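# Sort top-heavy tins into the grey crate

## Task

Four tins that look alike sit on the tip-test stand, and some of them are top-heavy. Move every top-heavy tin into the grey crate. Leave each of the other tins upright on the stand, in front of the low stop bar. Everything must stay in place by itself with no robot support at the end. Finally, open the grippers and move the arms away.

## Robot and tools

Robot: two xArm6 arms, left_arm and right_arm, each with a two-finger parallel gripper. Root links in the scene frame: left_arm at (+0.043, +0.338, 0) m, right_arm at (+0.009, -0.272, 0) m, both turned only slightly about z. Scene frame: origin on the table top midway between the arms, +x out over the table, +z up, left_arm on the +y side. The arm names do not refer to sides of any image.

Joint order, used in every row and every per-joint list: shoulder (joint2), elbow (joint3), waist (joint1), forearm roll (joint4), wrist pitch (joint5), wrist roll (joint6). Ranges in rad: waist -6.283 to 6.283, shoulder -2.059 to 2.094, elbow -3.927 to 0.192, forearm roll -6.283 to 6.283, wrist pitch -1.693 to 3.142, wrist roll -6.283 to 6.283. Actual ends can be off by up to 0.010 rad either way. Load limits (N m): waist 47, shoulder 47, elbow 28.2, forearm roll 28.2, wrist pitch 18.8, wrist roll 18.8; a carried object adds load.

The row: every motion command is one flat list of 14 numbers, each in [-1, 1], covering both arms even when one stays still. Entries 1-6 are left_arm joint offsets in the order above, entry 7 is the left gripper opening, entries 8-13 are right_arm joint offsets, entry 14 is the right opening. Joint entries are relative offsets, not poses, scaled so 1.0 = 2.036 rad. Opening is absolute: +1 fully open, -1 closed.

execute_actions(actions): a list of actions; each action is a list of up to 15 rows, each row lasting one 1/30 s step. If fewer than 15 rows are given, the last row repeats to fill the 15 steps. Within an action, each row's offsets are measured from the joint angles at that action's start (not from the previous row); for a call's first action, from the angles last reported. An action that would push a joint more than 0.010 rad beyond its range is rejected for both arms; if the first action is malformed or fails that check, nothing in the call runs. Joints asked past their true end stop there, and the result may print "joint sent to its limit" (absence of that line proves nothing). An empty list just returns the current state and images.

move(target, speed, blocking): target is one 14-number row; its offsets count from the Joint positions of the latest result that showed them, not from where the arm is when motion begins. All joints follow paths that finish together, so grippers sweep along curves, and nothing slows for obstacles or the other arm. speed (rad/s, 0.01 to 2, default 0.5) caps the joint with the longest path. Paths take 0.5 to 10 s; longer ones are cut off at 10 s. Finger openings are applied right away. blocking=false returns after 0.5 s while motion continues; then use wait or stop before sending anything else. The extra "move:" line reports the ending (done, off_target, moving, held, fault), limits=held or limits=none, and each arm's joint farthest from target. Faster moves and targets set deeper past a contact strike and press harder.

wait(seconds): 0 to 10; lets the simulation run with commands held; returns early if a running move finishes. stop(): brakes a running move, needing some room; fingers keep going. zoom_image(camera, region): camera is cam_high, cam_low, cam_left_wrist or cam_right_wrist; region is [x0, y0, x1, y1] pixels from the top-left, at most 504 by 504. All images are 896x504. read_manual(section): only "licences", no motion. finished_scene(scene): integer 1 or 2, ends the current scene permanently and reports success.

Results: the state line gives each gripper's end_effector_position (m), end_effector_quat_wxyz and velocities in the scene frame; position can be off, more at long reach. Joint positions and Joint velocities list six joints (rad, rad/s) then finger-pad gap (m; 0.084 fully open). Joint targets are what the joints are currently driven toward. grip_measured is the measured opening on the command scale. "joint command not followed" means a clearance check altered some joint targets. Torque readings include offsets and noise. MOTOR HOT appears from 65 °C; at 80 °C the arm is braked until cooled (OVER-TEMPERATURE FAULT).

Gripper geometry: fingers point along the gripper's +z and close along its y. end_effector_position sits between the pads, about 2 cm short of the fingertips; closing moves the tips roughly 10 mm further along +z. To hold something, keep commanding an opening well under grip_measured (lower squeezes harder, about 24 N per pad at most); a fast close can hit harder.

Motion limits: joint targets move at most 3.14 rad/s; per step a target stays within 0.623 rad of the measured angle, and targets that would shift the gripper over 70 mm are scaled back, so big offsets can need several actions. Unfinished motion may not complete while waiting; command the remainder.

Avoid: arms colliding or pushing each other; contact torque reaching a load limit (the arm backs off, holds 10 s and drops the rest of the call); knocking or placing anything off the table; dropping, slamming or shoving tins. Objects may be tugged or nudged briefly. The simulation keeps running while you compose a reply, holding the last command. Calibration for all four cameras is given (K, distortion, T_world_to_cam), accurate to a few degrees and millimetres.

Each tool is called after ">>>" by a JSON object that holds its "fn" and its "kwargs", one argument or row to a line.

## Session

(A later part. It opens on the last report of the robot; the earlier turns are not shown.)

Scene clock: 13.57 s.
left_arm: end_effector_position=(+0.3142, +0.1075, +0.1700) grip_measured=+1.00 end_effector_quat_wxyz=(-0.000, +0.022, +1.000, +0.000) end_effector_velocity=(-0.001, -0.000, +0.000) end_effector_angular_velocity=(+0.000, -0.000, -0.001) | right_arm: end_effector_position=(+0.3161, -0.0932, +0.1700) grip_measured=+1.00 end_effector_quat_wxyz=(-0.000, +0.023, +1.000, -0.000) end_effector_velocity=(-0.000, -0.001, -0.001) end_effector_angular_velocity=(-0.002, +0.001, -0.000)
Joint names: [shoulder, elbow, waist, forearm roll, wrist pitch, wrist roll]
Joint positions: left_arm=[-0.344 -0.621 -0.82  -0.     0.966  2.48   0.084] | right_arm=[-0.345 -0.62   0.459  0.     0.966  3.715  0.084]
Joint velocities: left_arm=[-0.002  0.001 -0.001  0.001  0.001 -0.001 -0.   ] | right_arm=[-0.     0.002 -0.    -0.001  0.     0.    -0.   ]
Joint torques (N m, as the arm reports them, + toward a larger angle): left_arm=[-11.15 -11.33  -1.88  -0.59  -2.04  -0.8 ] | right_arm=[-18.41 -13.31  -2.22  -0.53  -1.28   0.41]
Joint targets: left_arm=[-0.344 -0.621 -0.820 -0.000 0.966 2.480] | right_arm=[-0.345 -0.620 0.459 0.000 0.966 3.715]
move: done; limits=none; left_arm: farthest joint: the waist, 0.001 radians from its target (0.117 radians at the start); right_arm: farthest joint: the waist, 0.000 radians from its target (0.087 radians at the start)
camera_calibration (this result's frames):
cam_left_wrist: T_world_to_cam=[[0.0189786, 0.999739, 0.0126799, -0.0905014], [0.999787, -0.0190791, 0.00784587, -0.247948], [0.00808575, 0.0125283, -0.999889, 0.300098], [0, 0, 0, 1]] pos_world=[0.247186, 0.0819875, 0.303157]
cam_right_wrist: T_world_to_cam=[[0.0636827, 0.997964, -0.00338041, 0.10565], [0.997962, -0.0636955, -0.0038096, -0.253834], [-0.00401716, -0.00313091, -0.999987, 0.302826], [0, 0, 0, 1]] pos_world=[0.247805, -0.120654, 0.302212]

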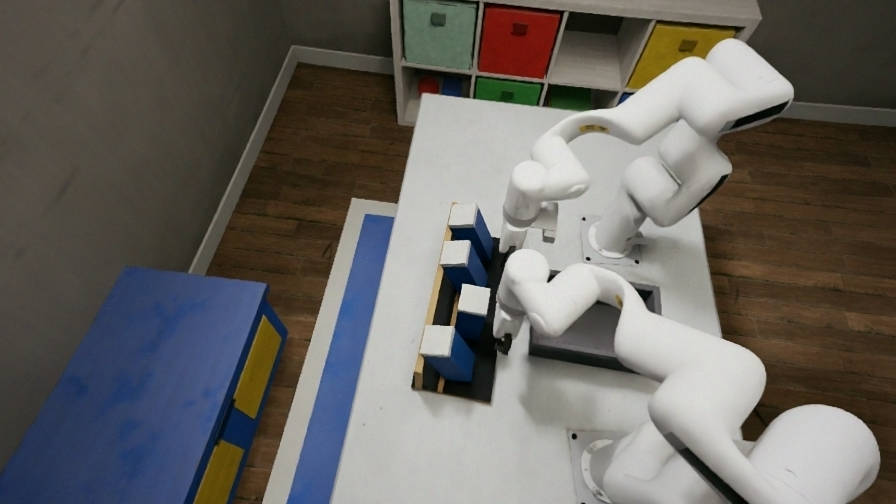

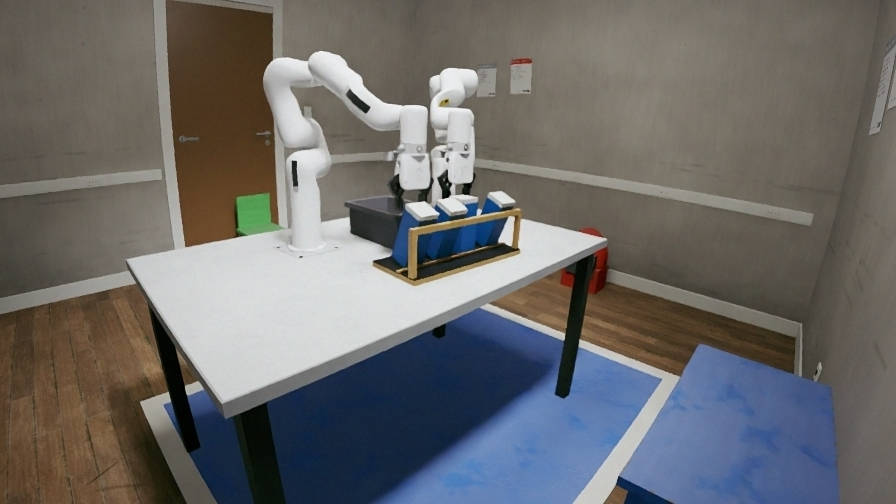

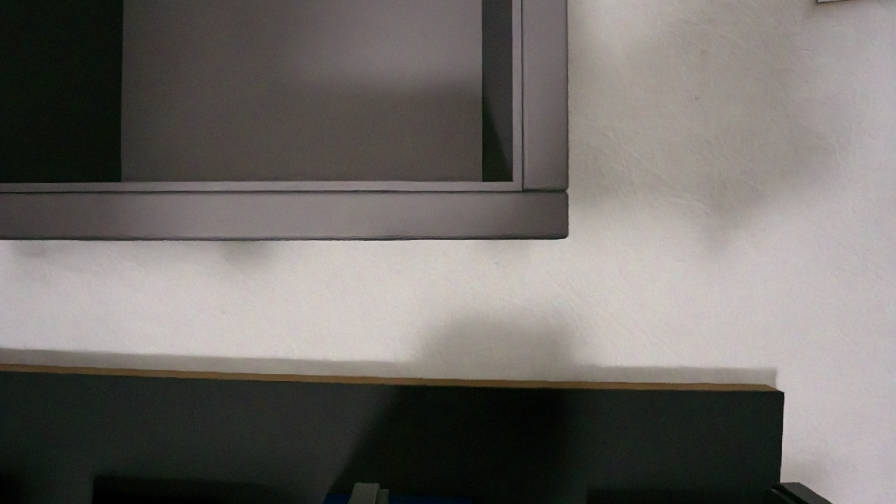

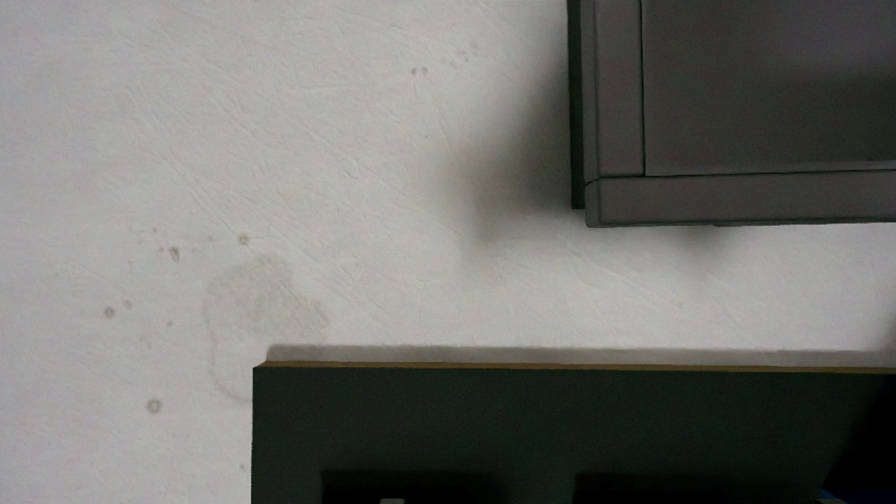

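>>> {"fn": "move", "kwargs": {
  "target": [-0.0492,0.0553,0.067,0,-0.0066,0.067,1,-0.049,0.055,-0.0789,0,-0.0065,-0.0789,1],
  "speed": 0.35
}}

>>> {"fn": "move", "kwargs": {
  "target": [0.1018,-0.0877,0.0408,0,-0.0141,0.0408,1,0.1045,-0.0901,-0.0313,0,-0.0143,-0.0313,1],
  "speed": 0.3
}}

Scene clock: 18.23 s.
left_arm: end_effector_position=(+0.3180, +0.1624, +0.1601) grip_measured=+1.00 end_effector_quat_wxyz=(+0.000, +0.022, +1.000, -0.000) end_effector_velocity=(-0.000, +0.002, -0.001) end_effector_angular_velocity=(+0.001, +0.002, +0.001) | right_arm: end_effector_position=(+0.3132, -0.1550, +0.1601) grip_measured=+1.00 end_effector_quat_wxyz=(-0.000, +0.023, +1.000, +0.000) end_effector_velocity=(-0.000, -0.001, -0.000) end_effector_angular_velocity=(-0.001, +0.001, -0.001)
Joint names: [shoulder, elbow, waist, forearm roll, wrist pitch, wrist roll]
Joint positions: left_arm=[-0.444 -0.509 -0.684 -0.     0.952  2.616  0.084] | right_arm=[-0.444 -0.508  0.299  0.     0.953  3.554  0.084]
Joint velocities: left_arm=[-0.002  0.003  0.003  0.     0.     0.002 -0.   ] | right_arm=[-0.002  0.003 -0.004 -0.    -0.    -0.003  0.   ]
Joint torques (N m, as the arm reports them, + toward a larger angle): left_arm=[ -9.65 -11.55  -1.68  -0.66  -1.95  -0.87] | right_arm=[-15.58 -13.2   -2.22  -0.51  -1.21   0.42]
Joint targets: left_arm=[-0.444 -0.509 -0.683 -0.000 0.952 2.616] | right_arm=[-0.445 -0.508 0.299 0.000 0.953 3.554]
move: done; limits=none; left_arm: farthest joint: the shoulder, 0.001 radians from its target (0.100 radians at the start); right_arm: farthest joint: the waist, 0.001 radians from its target (0.161 radians at the start)
camera_calibration (this result's frames):
cam_left_wrist: T_world_to_cam=[[0.0191426, 0.999745, 0.0120124, -0.14524], [0.999777, -0.0192474, 0.00867361, -0.250732], [0.0089026, 0.0118437, -0.99989, 0.28933], [0, 0, 0, 1]] pos_world=[0.25088, 0.13695, 0.293217]
cam_right_wrist: T_world_to_cam=[[0.0634797, 0.997979, -0.00277679, 0.167525], [0.997979, -0.0634876, -0.00286447, -0.25505], [-0.00303497, -0.00258934, -0.999992, 0.292556], [0, 0, 0, 1]] pos_world=[0.244788, -0.182621, 0.292288]

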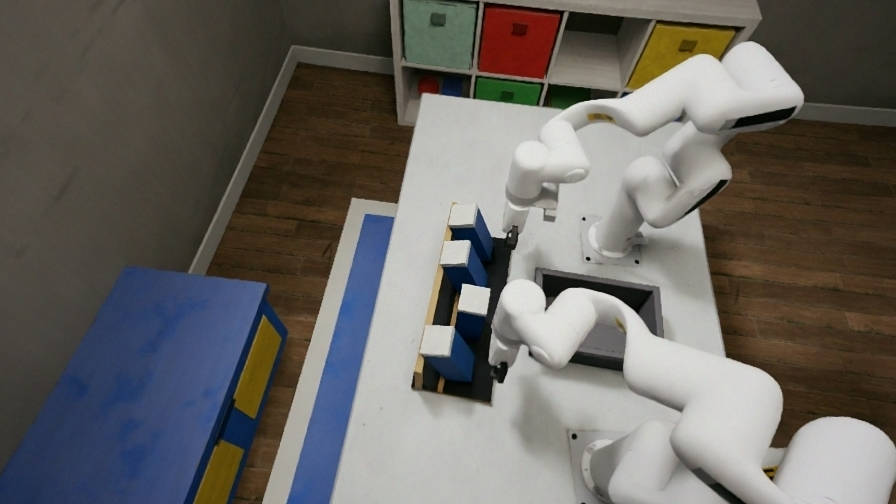

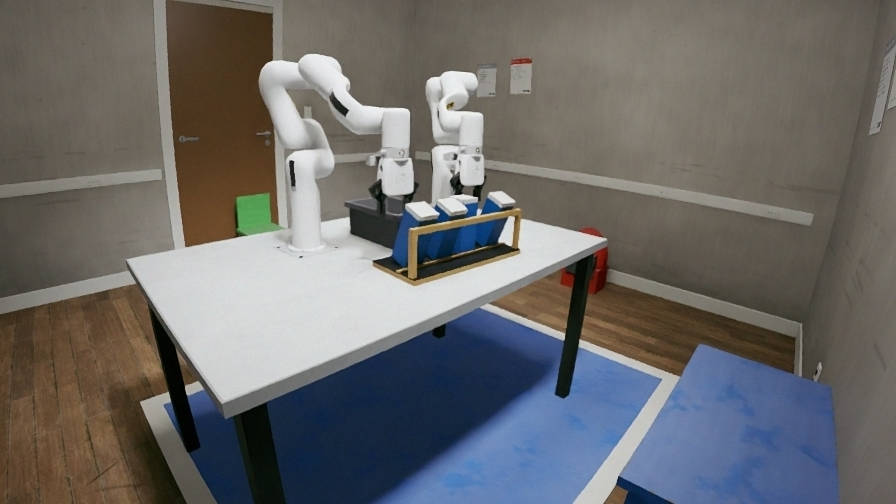

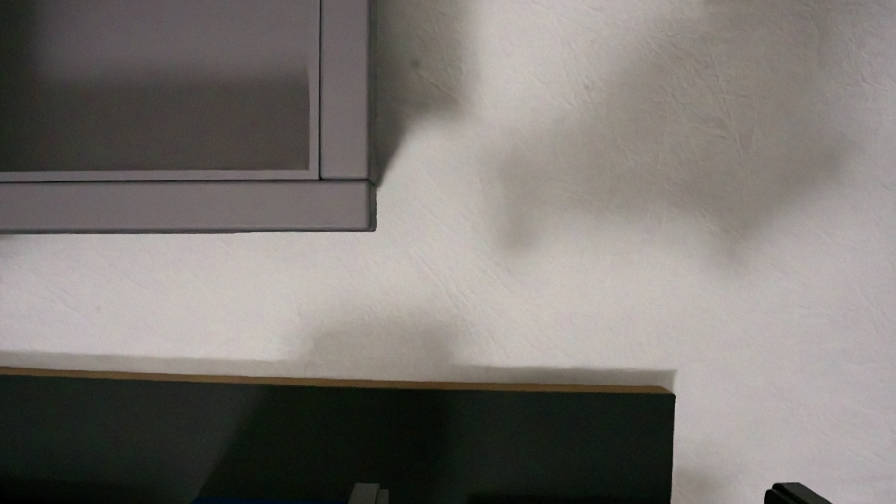

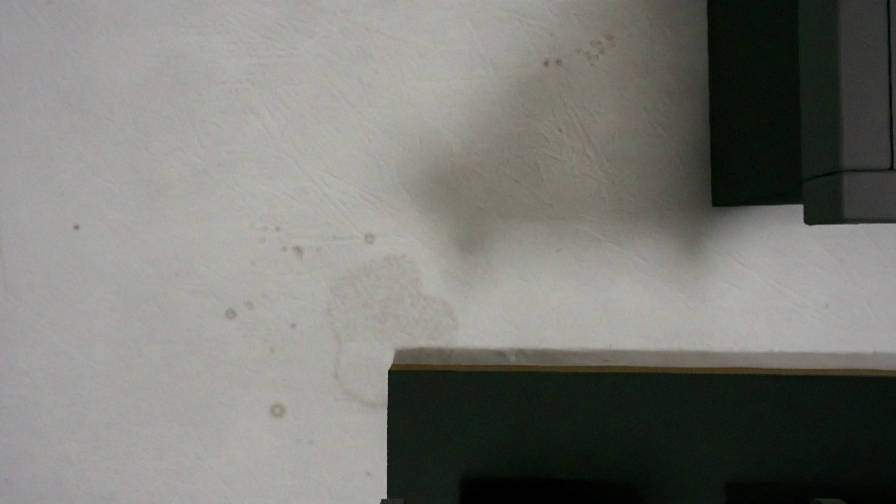

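Scene clock: 19.50 s.
left_arm: end_effector_position=(+0.3803, +0.1600, +0.1601) grip_measured=+1.00 end_effector_quat_wxyz=(+0.000, +0.022, +1.000, -0.000) end_effector_velocity=(+0.001, +0.000, -0.000) end_effector_angular_velocity=(+0.000, +0.000, +0.000) | right_arm: end_effector_position=(+0.3739, -0.1577, +0.1600) grip_measured=+1.00 end_effector_quat_wxyz=(-0.000, +0.023, +1.000, +0.000) end_effector_velocity=(+0.000, +0.001, +0.000) end_effector_angular_velocity=(+0.000, +0.001, +0.002)
Joint names: [shoulder, elbow, waist, forearm roll, wrist pitch, wrist roll]
Joint positions: left_arm=[-0.237 -0.687 -0.601 -0.     0.924  2.699  0.084] | right_arm=[-0.232 -0.692  0.236  0.     0.924  3.491  0.084]
Joint velocities: left_arm=[ 0.003 -0.002  0.001  0.    -0.     0.001  0.   ] | right_arm=[ 0.002 -0.003  0.001  0.001  0.001 -0.002  0.   ]
Joint torques (N m, as the arm reports them, + toward a larger angle): left_arm=[-13.26 -11.27  -1.4   -0.53  -2.05  -0.85] | right_arm=[-21.28 -13.12  -2.06  -0.58  -1.24   0.46]
Joint targets: left_arm=[-0.236 -0.688 -0.601 -0.000 0.924 2.699] | right_arm=[-0.232 -0.692 0.235 0.000 0.924 3.491]
move: done; limits=none; left_arm: farthest joint: the wrist pitch, 0.001 radians from its target (0.029 radians at the start); right_arm: farthest joint: the shoulder, 0.001 radians from its target (0.213 radians at the start)
camera_calibration (this result's frames):
cam_left_wrist: T_world_to_cam=[[0.0192193, 0.999743, 0.0119904, -0.144062], [0.999775, -0.0193247, 0.00873635, -0.313059], [0.00896582, 0.0118198, -0.99989, 0.288766], [0, 0, 0, 1]] pos_world=[0.313169, 0.134562, 0.293197]
cam_right_wrist: T_world_to_cam=[[0.0634246, 0.997983, -0.00282931, 0.166329], [0.997982, -0.063433, -0.00296025, -0.315832], [-0.00313375, -0.00263584, -0.999992, 0.292665], [0, 0, 0, 1]] pos_world=[0.305562, -0.185256, 0.292198]

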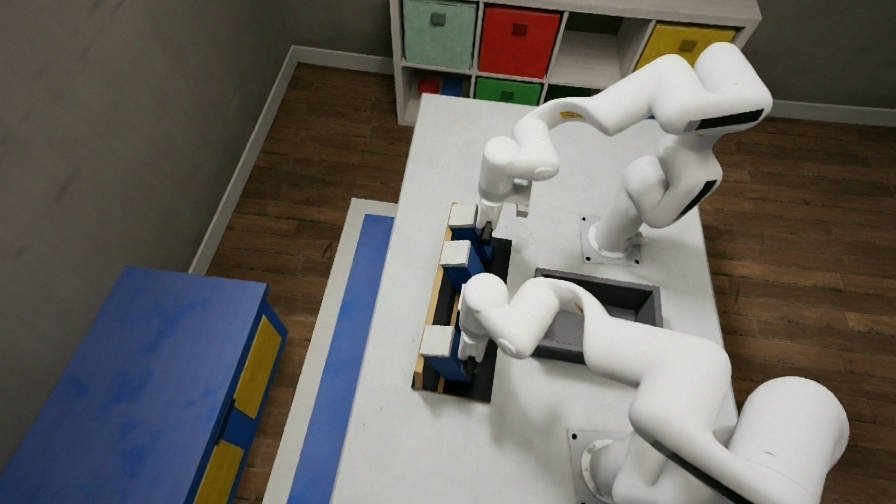

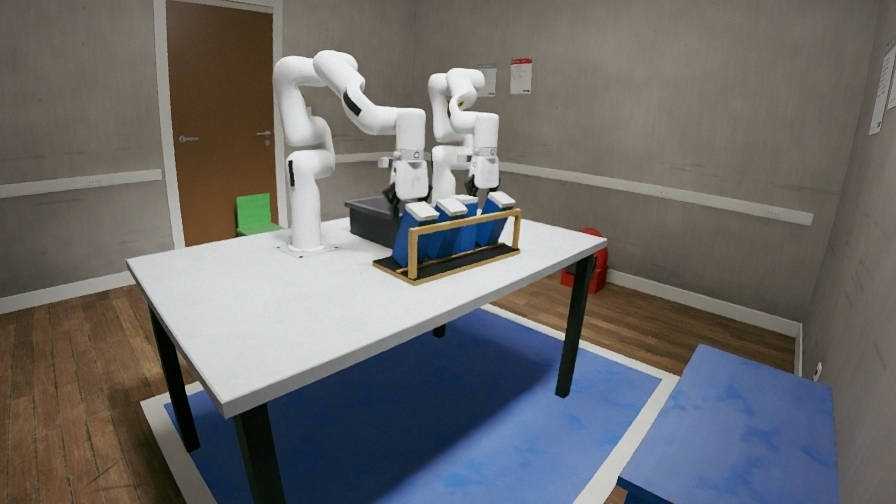

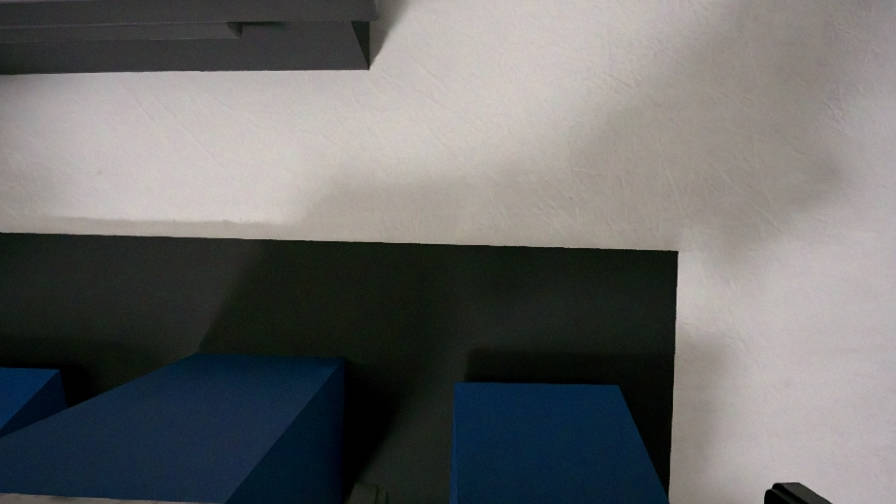

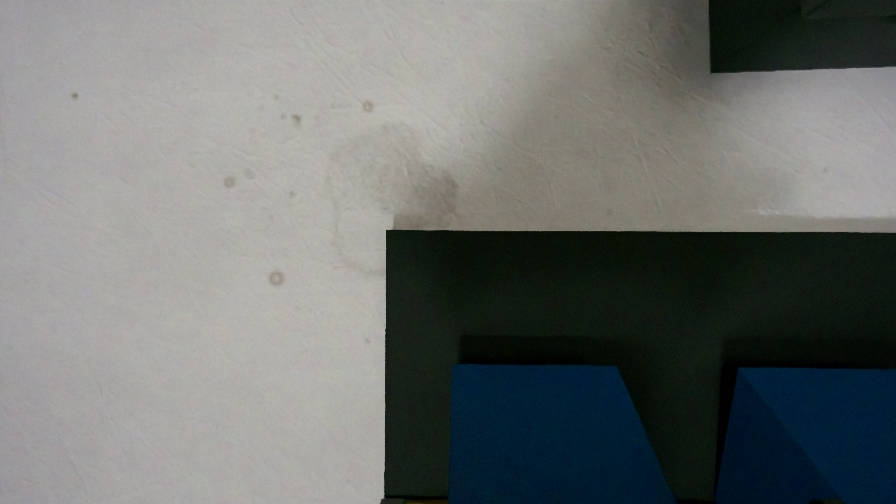

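>>> {"fn": "move", "kwargs": {
  "target": [0.1,-0.1043,0.0312,0,0.0043,0.0312,1,0.0955,-0.0999,-0.0231,0,0.0044,-0.0231,1],
  "speed": 0.22
}}

>>> {"fn": "move", "kwargs": {
  "target": [0,0,0,0,0,0,-0.2,0,0,0,0,0,0,-0.2]
}}

>>> {"fn": "move", "kwargs": {
  "target": [-0.0509,-0.1607,0,0,0.2115,0,-0.2,-0.0509,-0.1607,0,0,0.2115,0,-0.2],
  "speed": 0.4
}}

Scene clock: 22.00 s.
left_arm: end_effector_position=(+0.4455, +0.1571, +0.1599) grip_measured=+1.00 end_effector_quat_wxyz=(+0.000, +0.022, +1.000, -0.000) end_effector_velocity=(+0.000, -0.000, -0.000) end_effector_angular_velocity=(+0.000, +0.001, -0.000) | right_arm: end_effector_position=(+0.4343, -0.1603, +0.1601) grip_measured=+1.00 end_effector_quat_wxyz=(-0.000, +0.023, +1.000, +0.000) end_effector_velocity=(+0.001, -0.000, -0.001) end_effector_angular_velocity=(+0.001, +0.000, -0.002)
Joint names: [shoulder, elbow, waist, forearm roll, wrist pitch, wrist roll]
Joint positions: left_arm=[-0.034 -0.899 -0.537 -0.     0.933  2.762  0.084] | right_arm=[-0.038 -0.895  0.189  0.     0.933  3.444  0.084]
Joint velocities: left_arm=[ 0.002 -0.001  0.    -0.     0.     0.001  0.   ] | right_arm=[ 0.004 -0.003 -0.002  0.001 -0.001 -0.001  0.   ]
Joint torques (N m, as the arm reports them, + toward a larger angle): left_arm=[-17.13 -11.41  -1.69  -0.66  -2.06  -0.82] | right_arm=[-26.7  -13.06  -2.16  -0.6   -1.2    0.48]
Joint targets: left_arm=[-0.033 -0.900 -0.537 -0.000 0.933 2.763] | right_arm=[-0.038 -0.895 0.189 0.000 0.933 3.444]
move: done; limits=none; left_arm: farthest joint: the waist, 0.000 radians from its target (0.063 radians at the start); right_arm: farthest joint: the elbow, 0.001 radians from its target (0.204 radians at the start)
camera_calibration (this result's frames):
cam_left_wrist: T_world_to_cam=[[0.0192814, 0.999742, 0.0119799, -0.142442], [0.999773, -0.0193872, 0.00878601, -0.378335], [0.009016, 0.0118078, -0.99989, 0.288051], [0, 0, 0, 1]] pos_world=[0.378399, 0.131669, 0.29305]
cam_right_wrist: T_world_to_cam=[[0.0633705, 0.997986, -0.00280393, 0.165167], [0.997985, -0.0633786, -0.0028981, -0.376281], [-0.00306997, -0.00261463, -0.999992, 0.292872], [0, 0, 0, 1]] pos_world=[0.365955, -0.187917, 0.292242]

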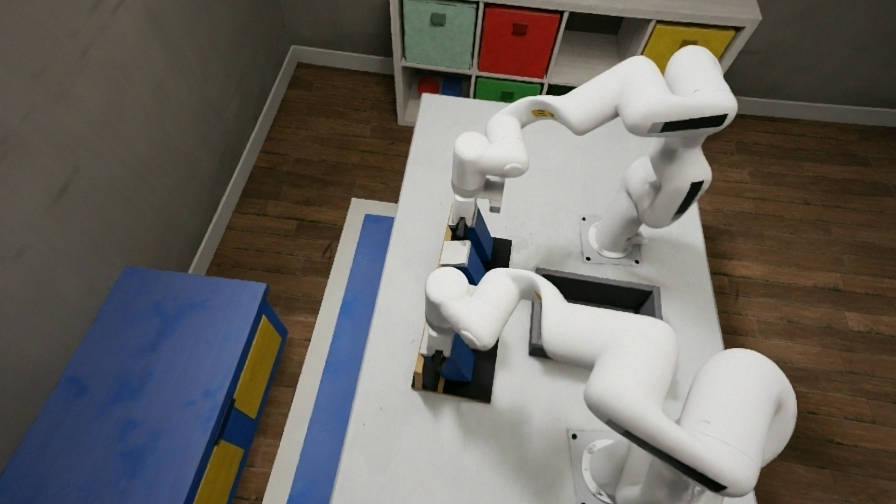

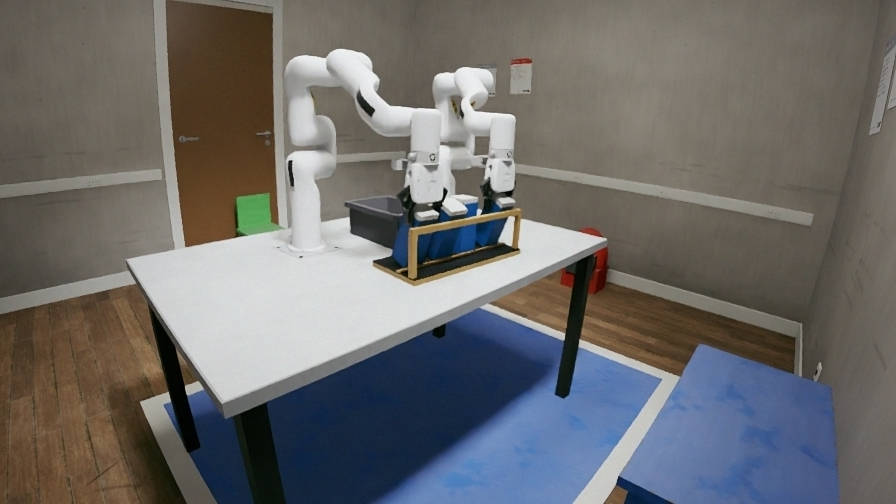

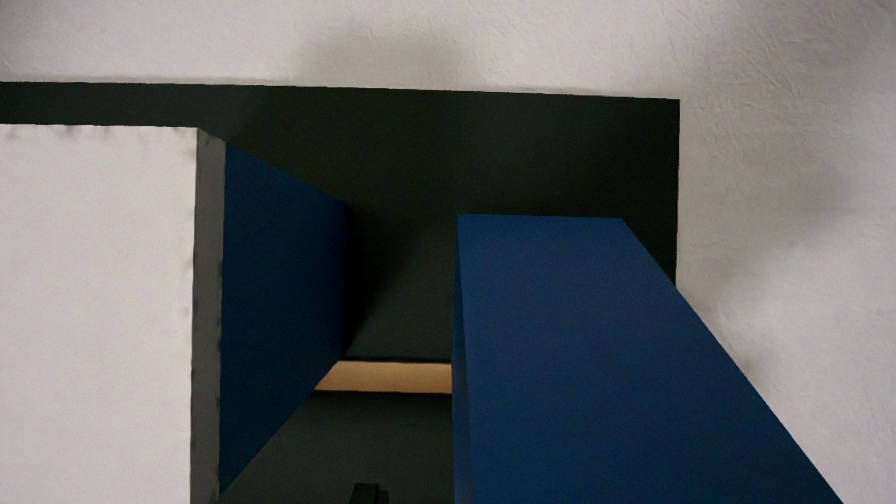

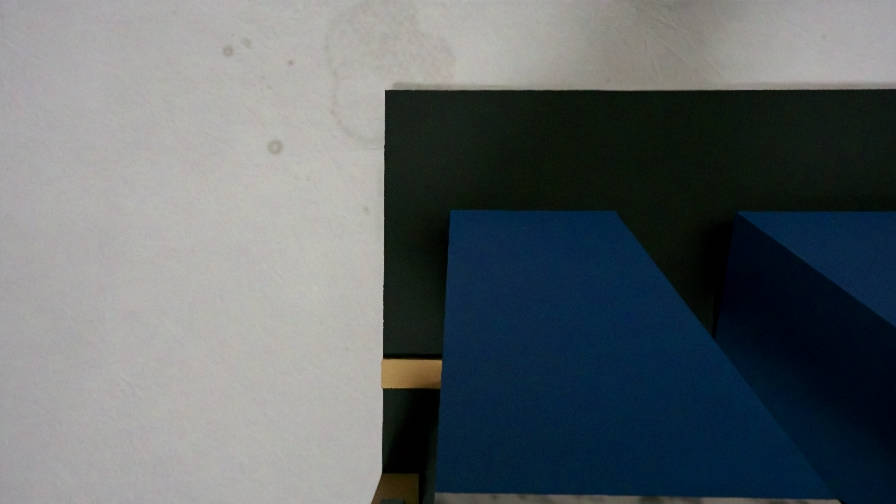

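Scene clock: 22.50 s.
left_arm: end_effector_position=(+0.4456, +0.1572, +0.1601) grip_measured=+0.49 end_effector_quat_wxyz=(+0.000, +0.022, +1.000, -0.000) end_effector_velocity=(+0.000, -0.001, +0.001) end_effector_angular_velocity=(-0.001, -0.002, -0.000) | right_arm: end_effector_position=(+0.4344, -0.1604, +0.1602) grip_measured=+0.48 end_effector_quat_wxyz=(+0.000, +0.023, +1.000, +0.000) end_effector_velocity=(+0.001, -0.000, +0.001) end_effector_angular_velocity=(+0.002, -0.004, -0.002)
Joint names: [shoulder, elbow, waist, forearm roll, wrist pitch, wrist roll]
Joint positions: left_arm=[-0.034 -0.899 -0.537  0.     0.933  2.762  0.065] | right_arm=[-0.038 -0.895  0.189  0.     0.933  3.444  0.064]
Joint velocities: left_arm=[-0.001 -0.    -0.001 -0.    -0.001 -0.     0.   ] | right_arm=[-0.001 -0.001 -0.001  0.001 -0.002 -0.     0.   ]
Joint torques (N m, as the arm reports them, + toward a larger angle): left_arm=[-16.   -11.28  -2.76  -1.23  -2.43  -0.86] | right_arm=[-25.47 -12.68  -1.51  -0.05  -1.24   0.4 ]
Joint targets: left_arm=[-0.034 -0.899 -0.537 -0.000 0.933 2.762] | right_arm=[-0.038 -0.895 0.189 0.000 0.933 3.444]
move: done; limits=none; left_arm: farthest joint: the waist, 0.000 radians from its target (0.000 radians at the start); right_arm: farthest joint: the waist, 0.000 radians from its target (0.000 radians at the start)
camera_calibration (this result's frames):
cam_left_wrist: T_world_to_cam=[[0.0192163, 0.999743, 0.0120313, -0.142513], [0.999772, -0.0193257, 0.00904526, -0.378473], [0.00927544, 0.0118547, -0.999887, 0.28806], [0, 0, 0, 1]] pos_world=[0.378454, 0.131748, 0.293165]
cam_right_wrist: T_world_to_cam=[[0.0634425, 0.997982, -0.00276302, 0.165164], [0.997982, -0.0634495, -0.00254263, -0.376452], [-0.00271281, -0.00259613, -0.999993, 0.292867], [0, 0, 0, 1]] pos_world=[0.366008, -0.187956, 0.292364]

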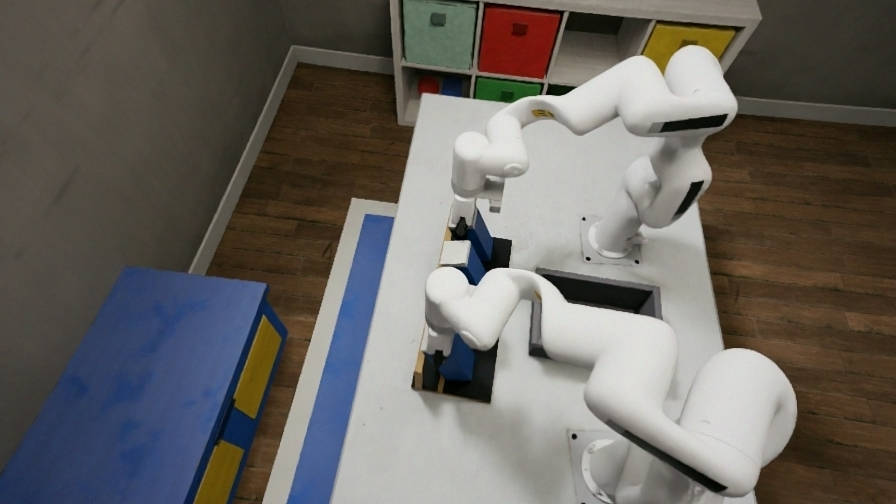

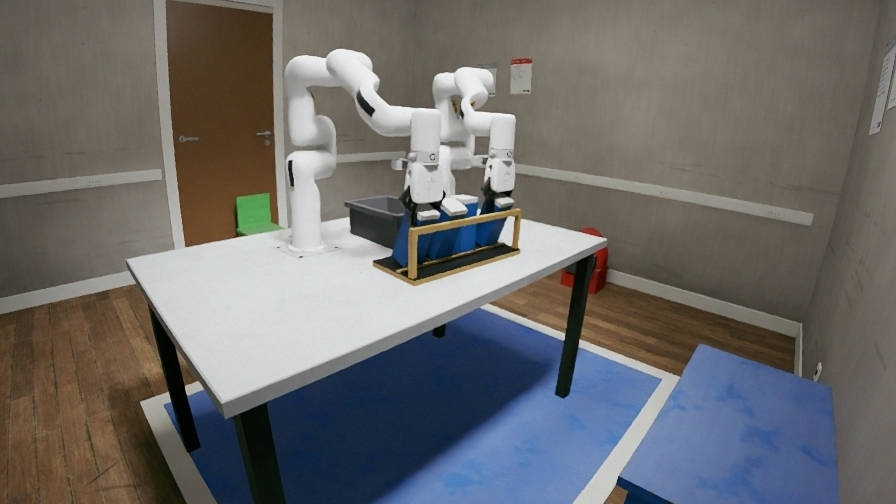

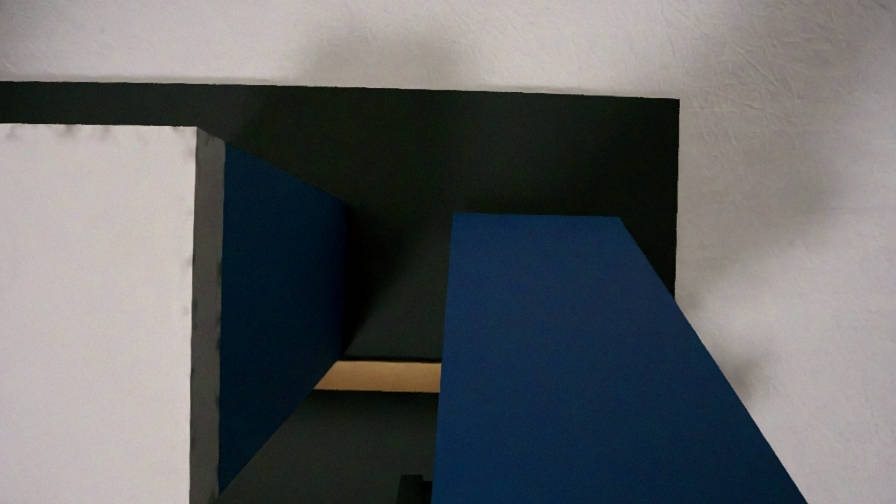

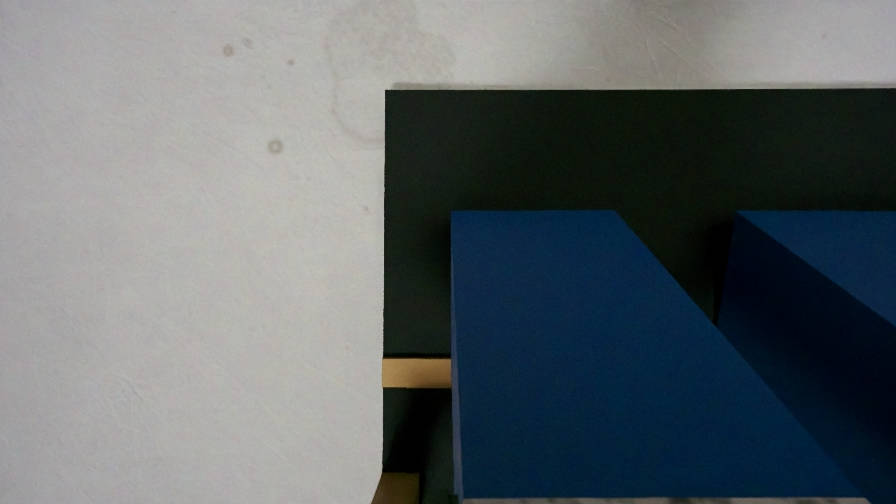

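Scene clock: 24.17 s.
left_arm: end_effector_position=(+0.4456, +0.1572, +0.3099) grip_measured=+0.49 end_effector_quat_wxyz=(+0.000, +0.022, +1.000, +0.000) end_effector_velocity=(+0.000, -0.000, +0.002) end_effector_angular_velocity=(-0.001, -0.003, +0.000) | right_arm: end_effector_position=(+0.4344, -0.1603, +0.3099) grip_measured=+0.48 end_effector_quat_wxyz=(+0.000, +0.022, +1.000, +0.000) end_effector_velocity=(-0.000, +0.000, +0.001) end_effector_angular_velocity=(+0.001, -0.002, +0.000)
Joint names: [shoulder, elbow, waist, forearm roll, wrist pitch, wrist roll]
Joint positions: left_arm=[-0.137 -1.226 -0.537  0.     1.363  2.762  0.065] | right_arm=[-0.142 -1.221  0.189  0.     1.363  3.444  0.064]
Joint velocities: left_arm=[-0.002 -0.003 -0.     0.     0.002 -0.     0.   ] | right_arm=[-0.002 -0.002  0.     0.     0.002  0.    -0.   ]
Joint torques (N m, as the arm reports them, + toward a larger angle): left_arm=[-17.02 -13.09  -2.06  -0.52  -2.24  -0.89] | right_arm=[-26.65 -15.03  -2.19  -0.55  -1.43   0.39]
Joint targets: left_arm=[-0.137 -1.226 -0.537 0.000 1.363 2.762] | right_arm=[-0.142 -1.222 0.189 0.000 1.363 3.444]
move: done; limits=none; left_arm: farthest joint: the waist, 0.000 radians from its target (0.000 radians at the start); right_arm: farthest joint: the elbow, 0.001 radians from its target (0.327 radians at the start)
camera_calibration (this result's frames):
cam_left_wrist: T_world_to_cam=[[0.0191626, 0.999742, 0.0121633, -0.14436], [0.999776, -0.0192704, 0.00880812, -0.379733], [0.00904024, 0.0119918, -0.999887, 0.437979], [0, 0, 0, 1]] pos_world=[0.378455, 0.131753, 0.443031]
cam_right_wrist: T_world_to_cam=[[0.0632855, 0.997992, -0.00277422, 0.165631], [0.997991, -0.0632933, -0.0028085, -0.375932], [-0.00297845, -0.00259091, -0.999992, 0.442704], [0, 0, 0, 1]] pos_world=[0.366013, -0.187945, 0.442104]

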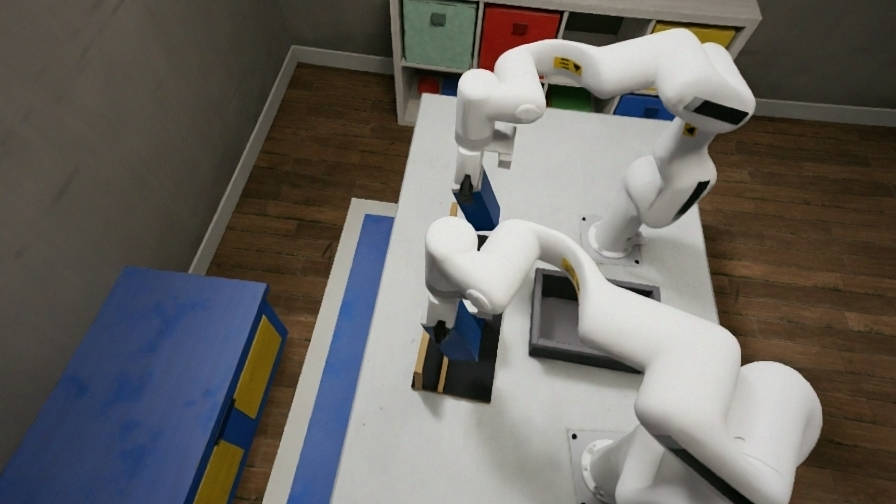

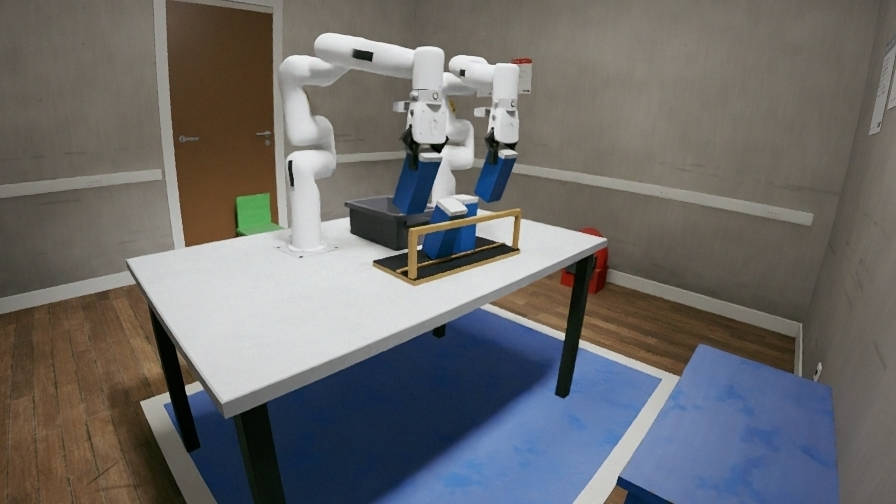

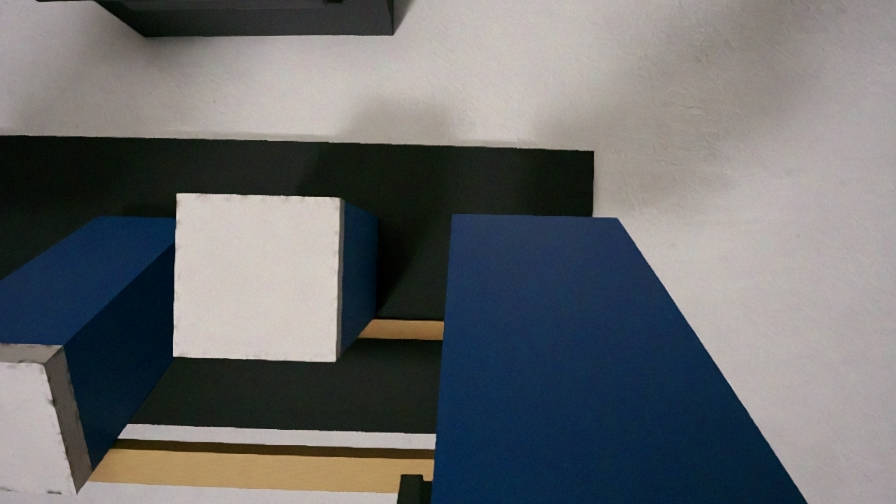

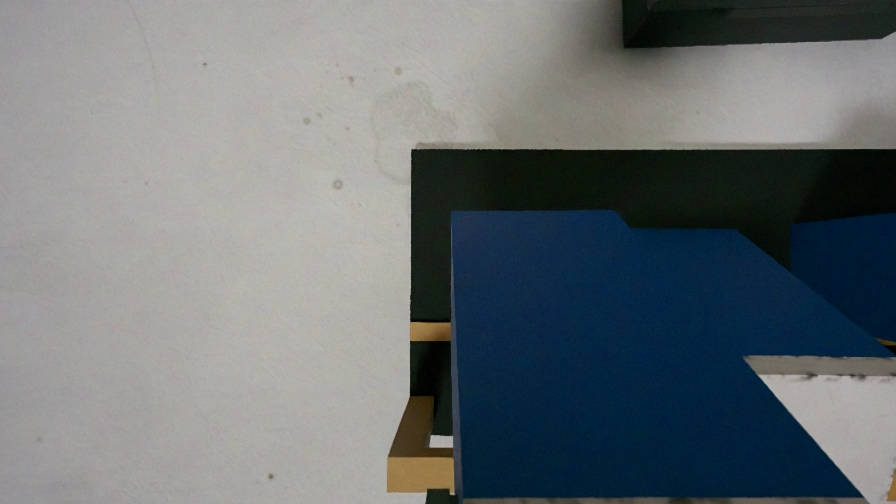

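>>> {"fn": "execute_actions", "kwargs": {
  "actions": []
}}

Scene clock: 25.90 s.
left_arm: end_effector_position=(+0.4456, +0.1572, +0.3102) grip_measured=+0.49 end_effector_quat_wxyz=(+0.000, +0.022, +1.000, -0.000) end_effector_velocity=(+0.000, -0.000, +0.000) end_effector_angular_velocity=(-0.001, -0.000, +0.000) | right_arm: end_effector_position=(+0.4344, -0.1603, +0.3102) grip_measured=+0.48 end_effector_quat_wxyz=(+0.000, +0.022, +1.000, +0.000) end_effector_velocity=(+0.000, +0.000, +0.001) end_effector_angular_velocity=(+0.001, -0.001, +0.000)
Joint names: [shoulder, elbow, waist, forearm roll, wrist pitch, wrist roll]
Joint positions: left_arm=[-0.137 -1.226 -0.537  0.     1.363  2.762  0.065] | right_arm=[-0.142 -1.222  0.189  0.     1.363  3.444  0.064]
Joint velocities: left_arm=[-0.    -0.     0.    -0.001 -0.    -0.    -0.   ] | right_arm=[-0.    -0.003  0.     0.     0.002 -0.     0.   ]
Joint torques (N m, as the arm reports them, + toward a larger angle): left_arm=[-16.81 -13.08  -1.9   -0.56  -2.2   -0.84] | right_arm=[-26.55 -14.96  -2.27  -0.47  -1.45   0.45]
Joint targets: left_arm=[-0.137 -1.226 -0.537 0.000 1.363 2.762] | right_arm=[-0.142 -1.222 0.189 0.000 1.363 3.444]
camera_calibration (this result's frames):
cam_left_wrist: T_world_to_cam=[[0.0191564, 0.999745, 0.0119751, -0.144287], [0.999772, -0.0192676, 0.00924256, -0.379905], [0.00947093, 0.0117953, -0.999886, 0.438091], [0, 0, 0, 1]] pos_world=[0.378433, 0.131762, 0.443281]
cam_right_wrist: T_world_to_cam=[[0.0632852, 0.997992, -0.00263152, 0.165576], [0.997992, -0.0632914, -0.00237187, -0.376102], [-0.00253366, -0.00247613, -0.999994, 0.442798], [0, 0, 0, 1]] pos_world=[0.36599, -0.187951, 0.442339]

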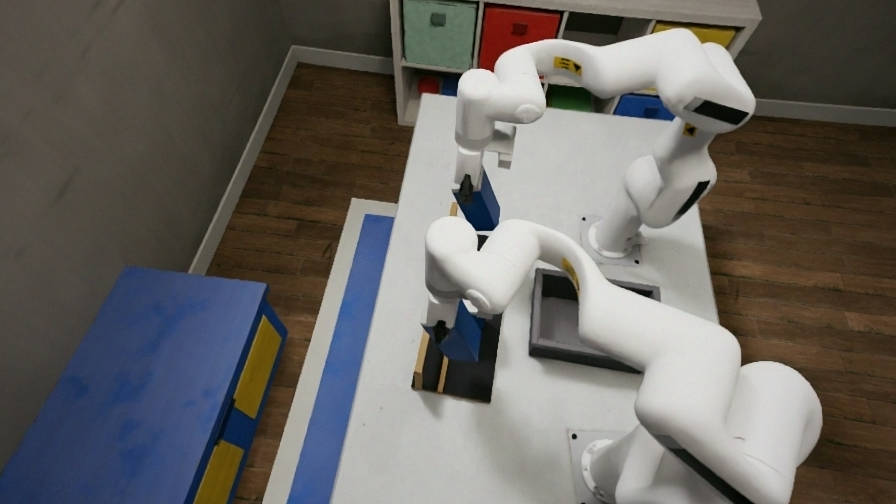

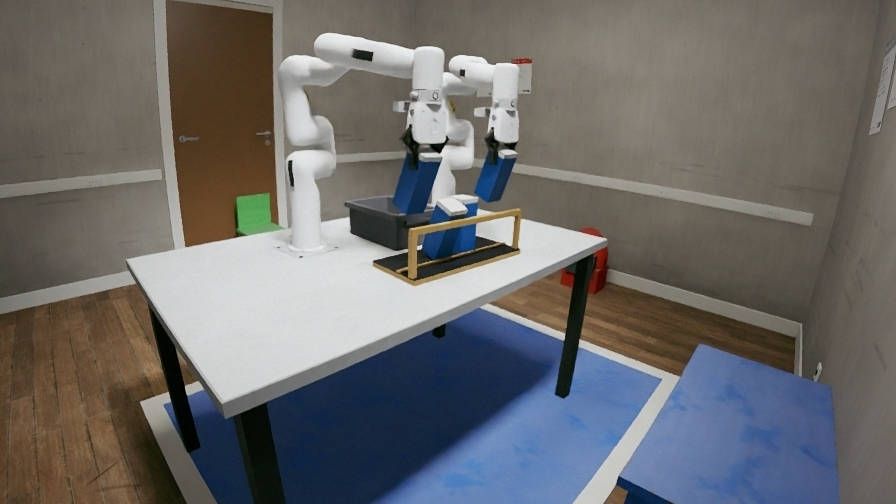

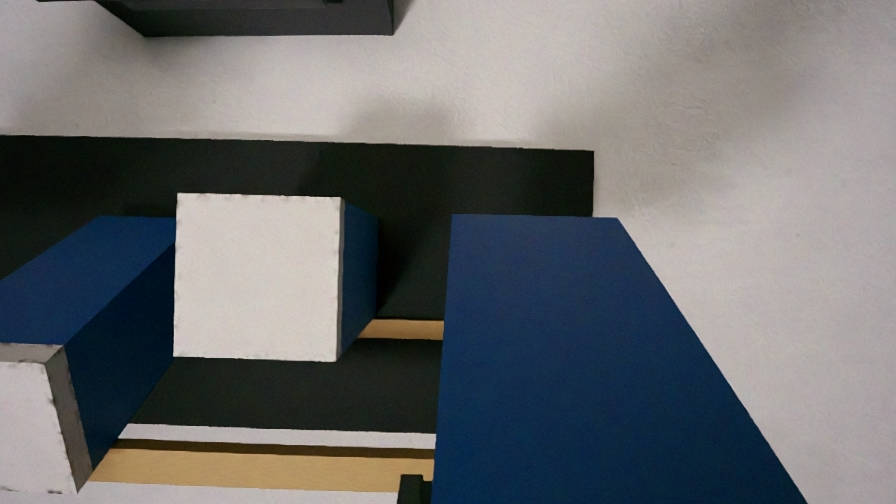

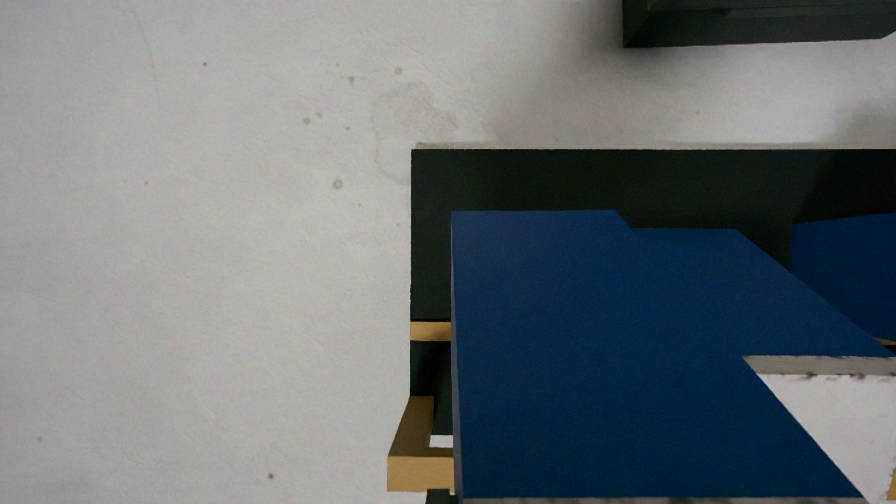

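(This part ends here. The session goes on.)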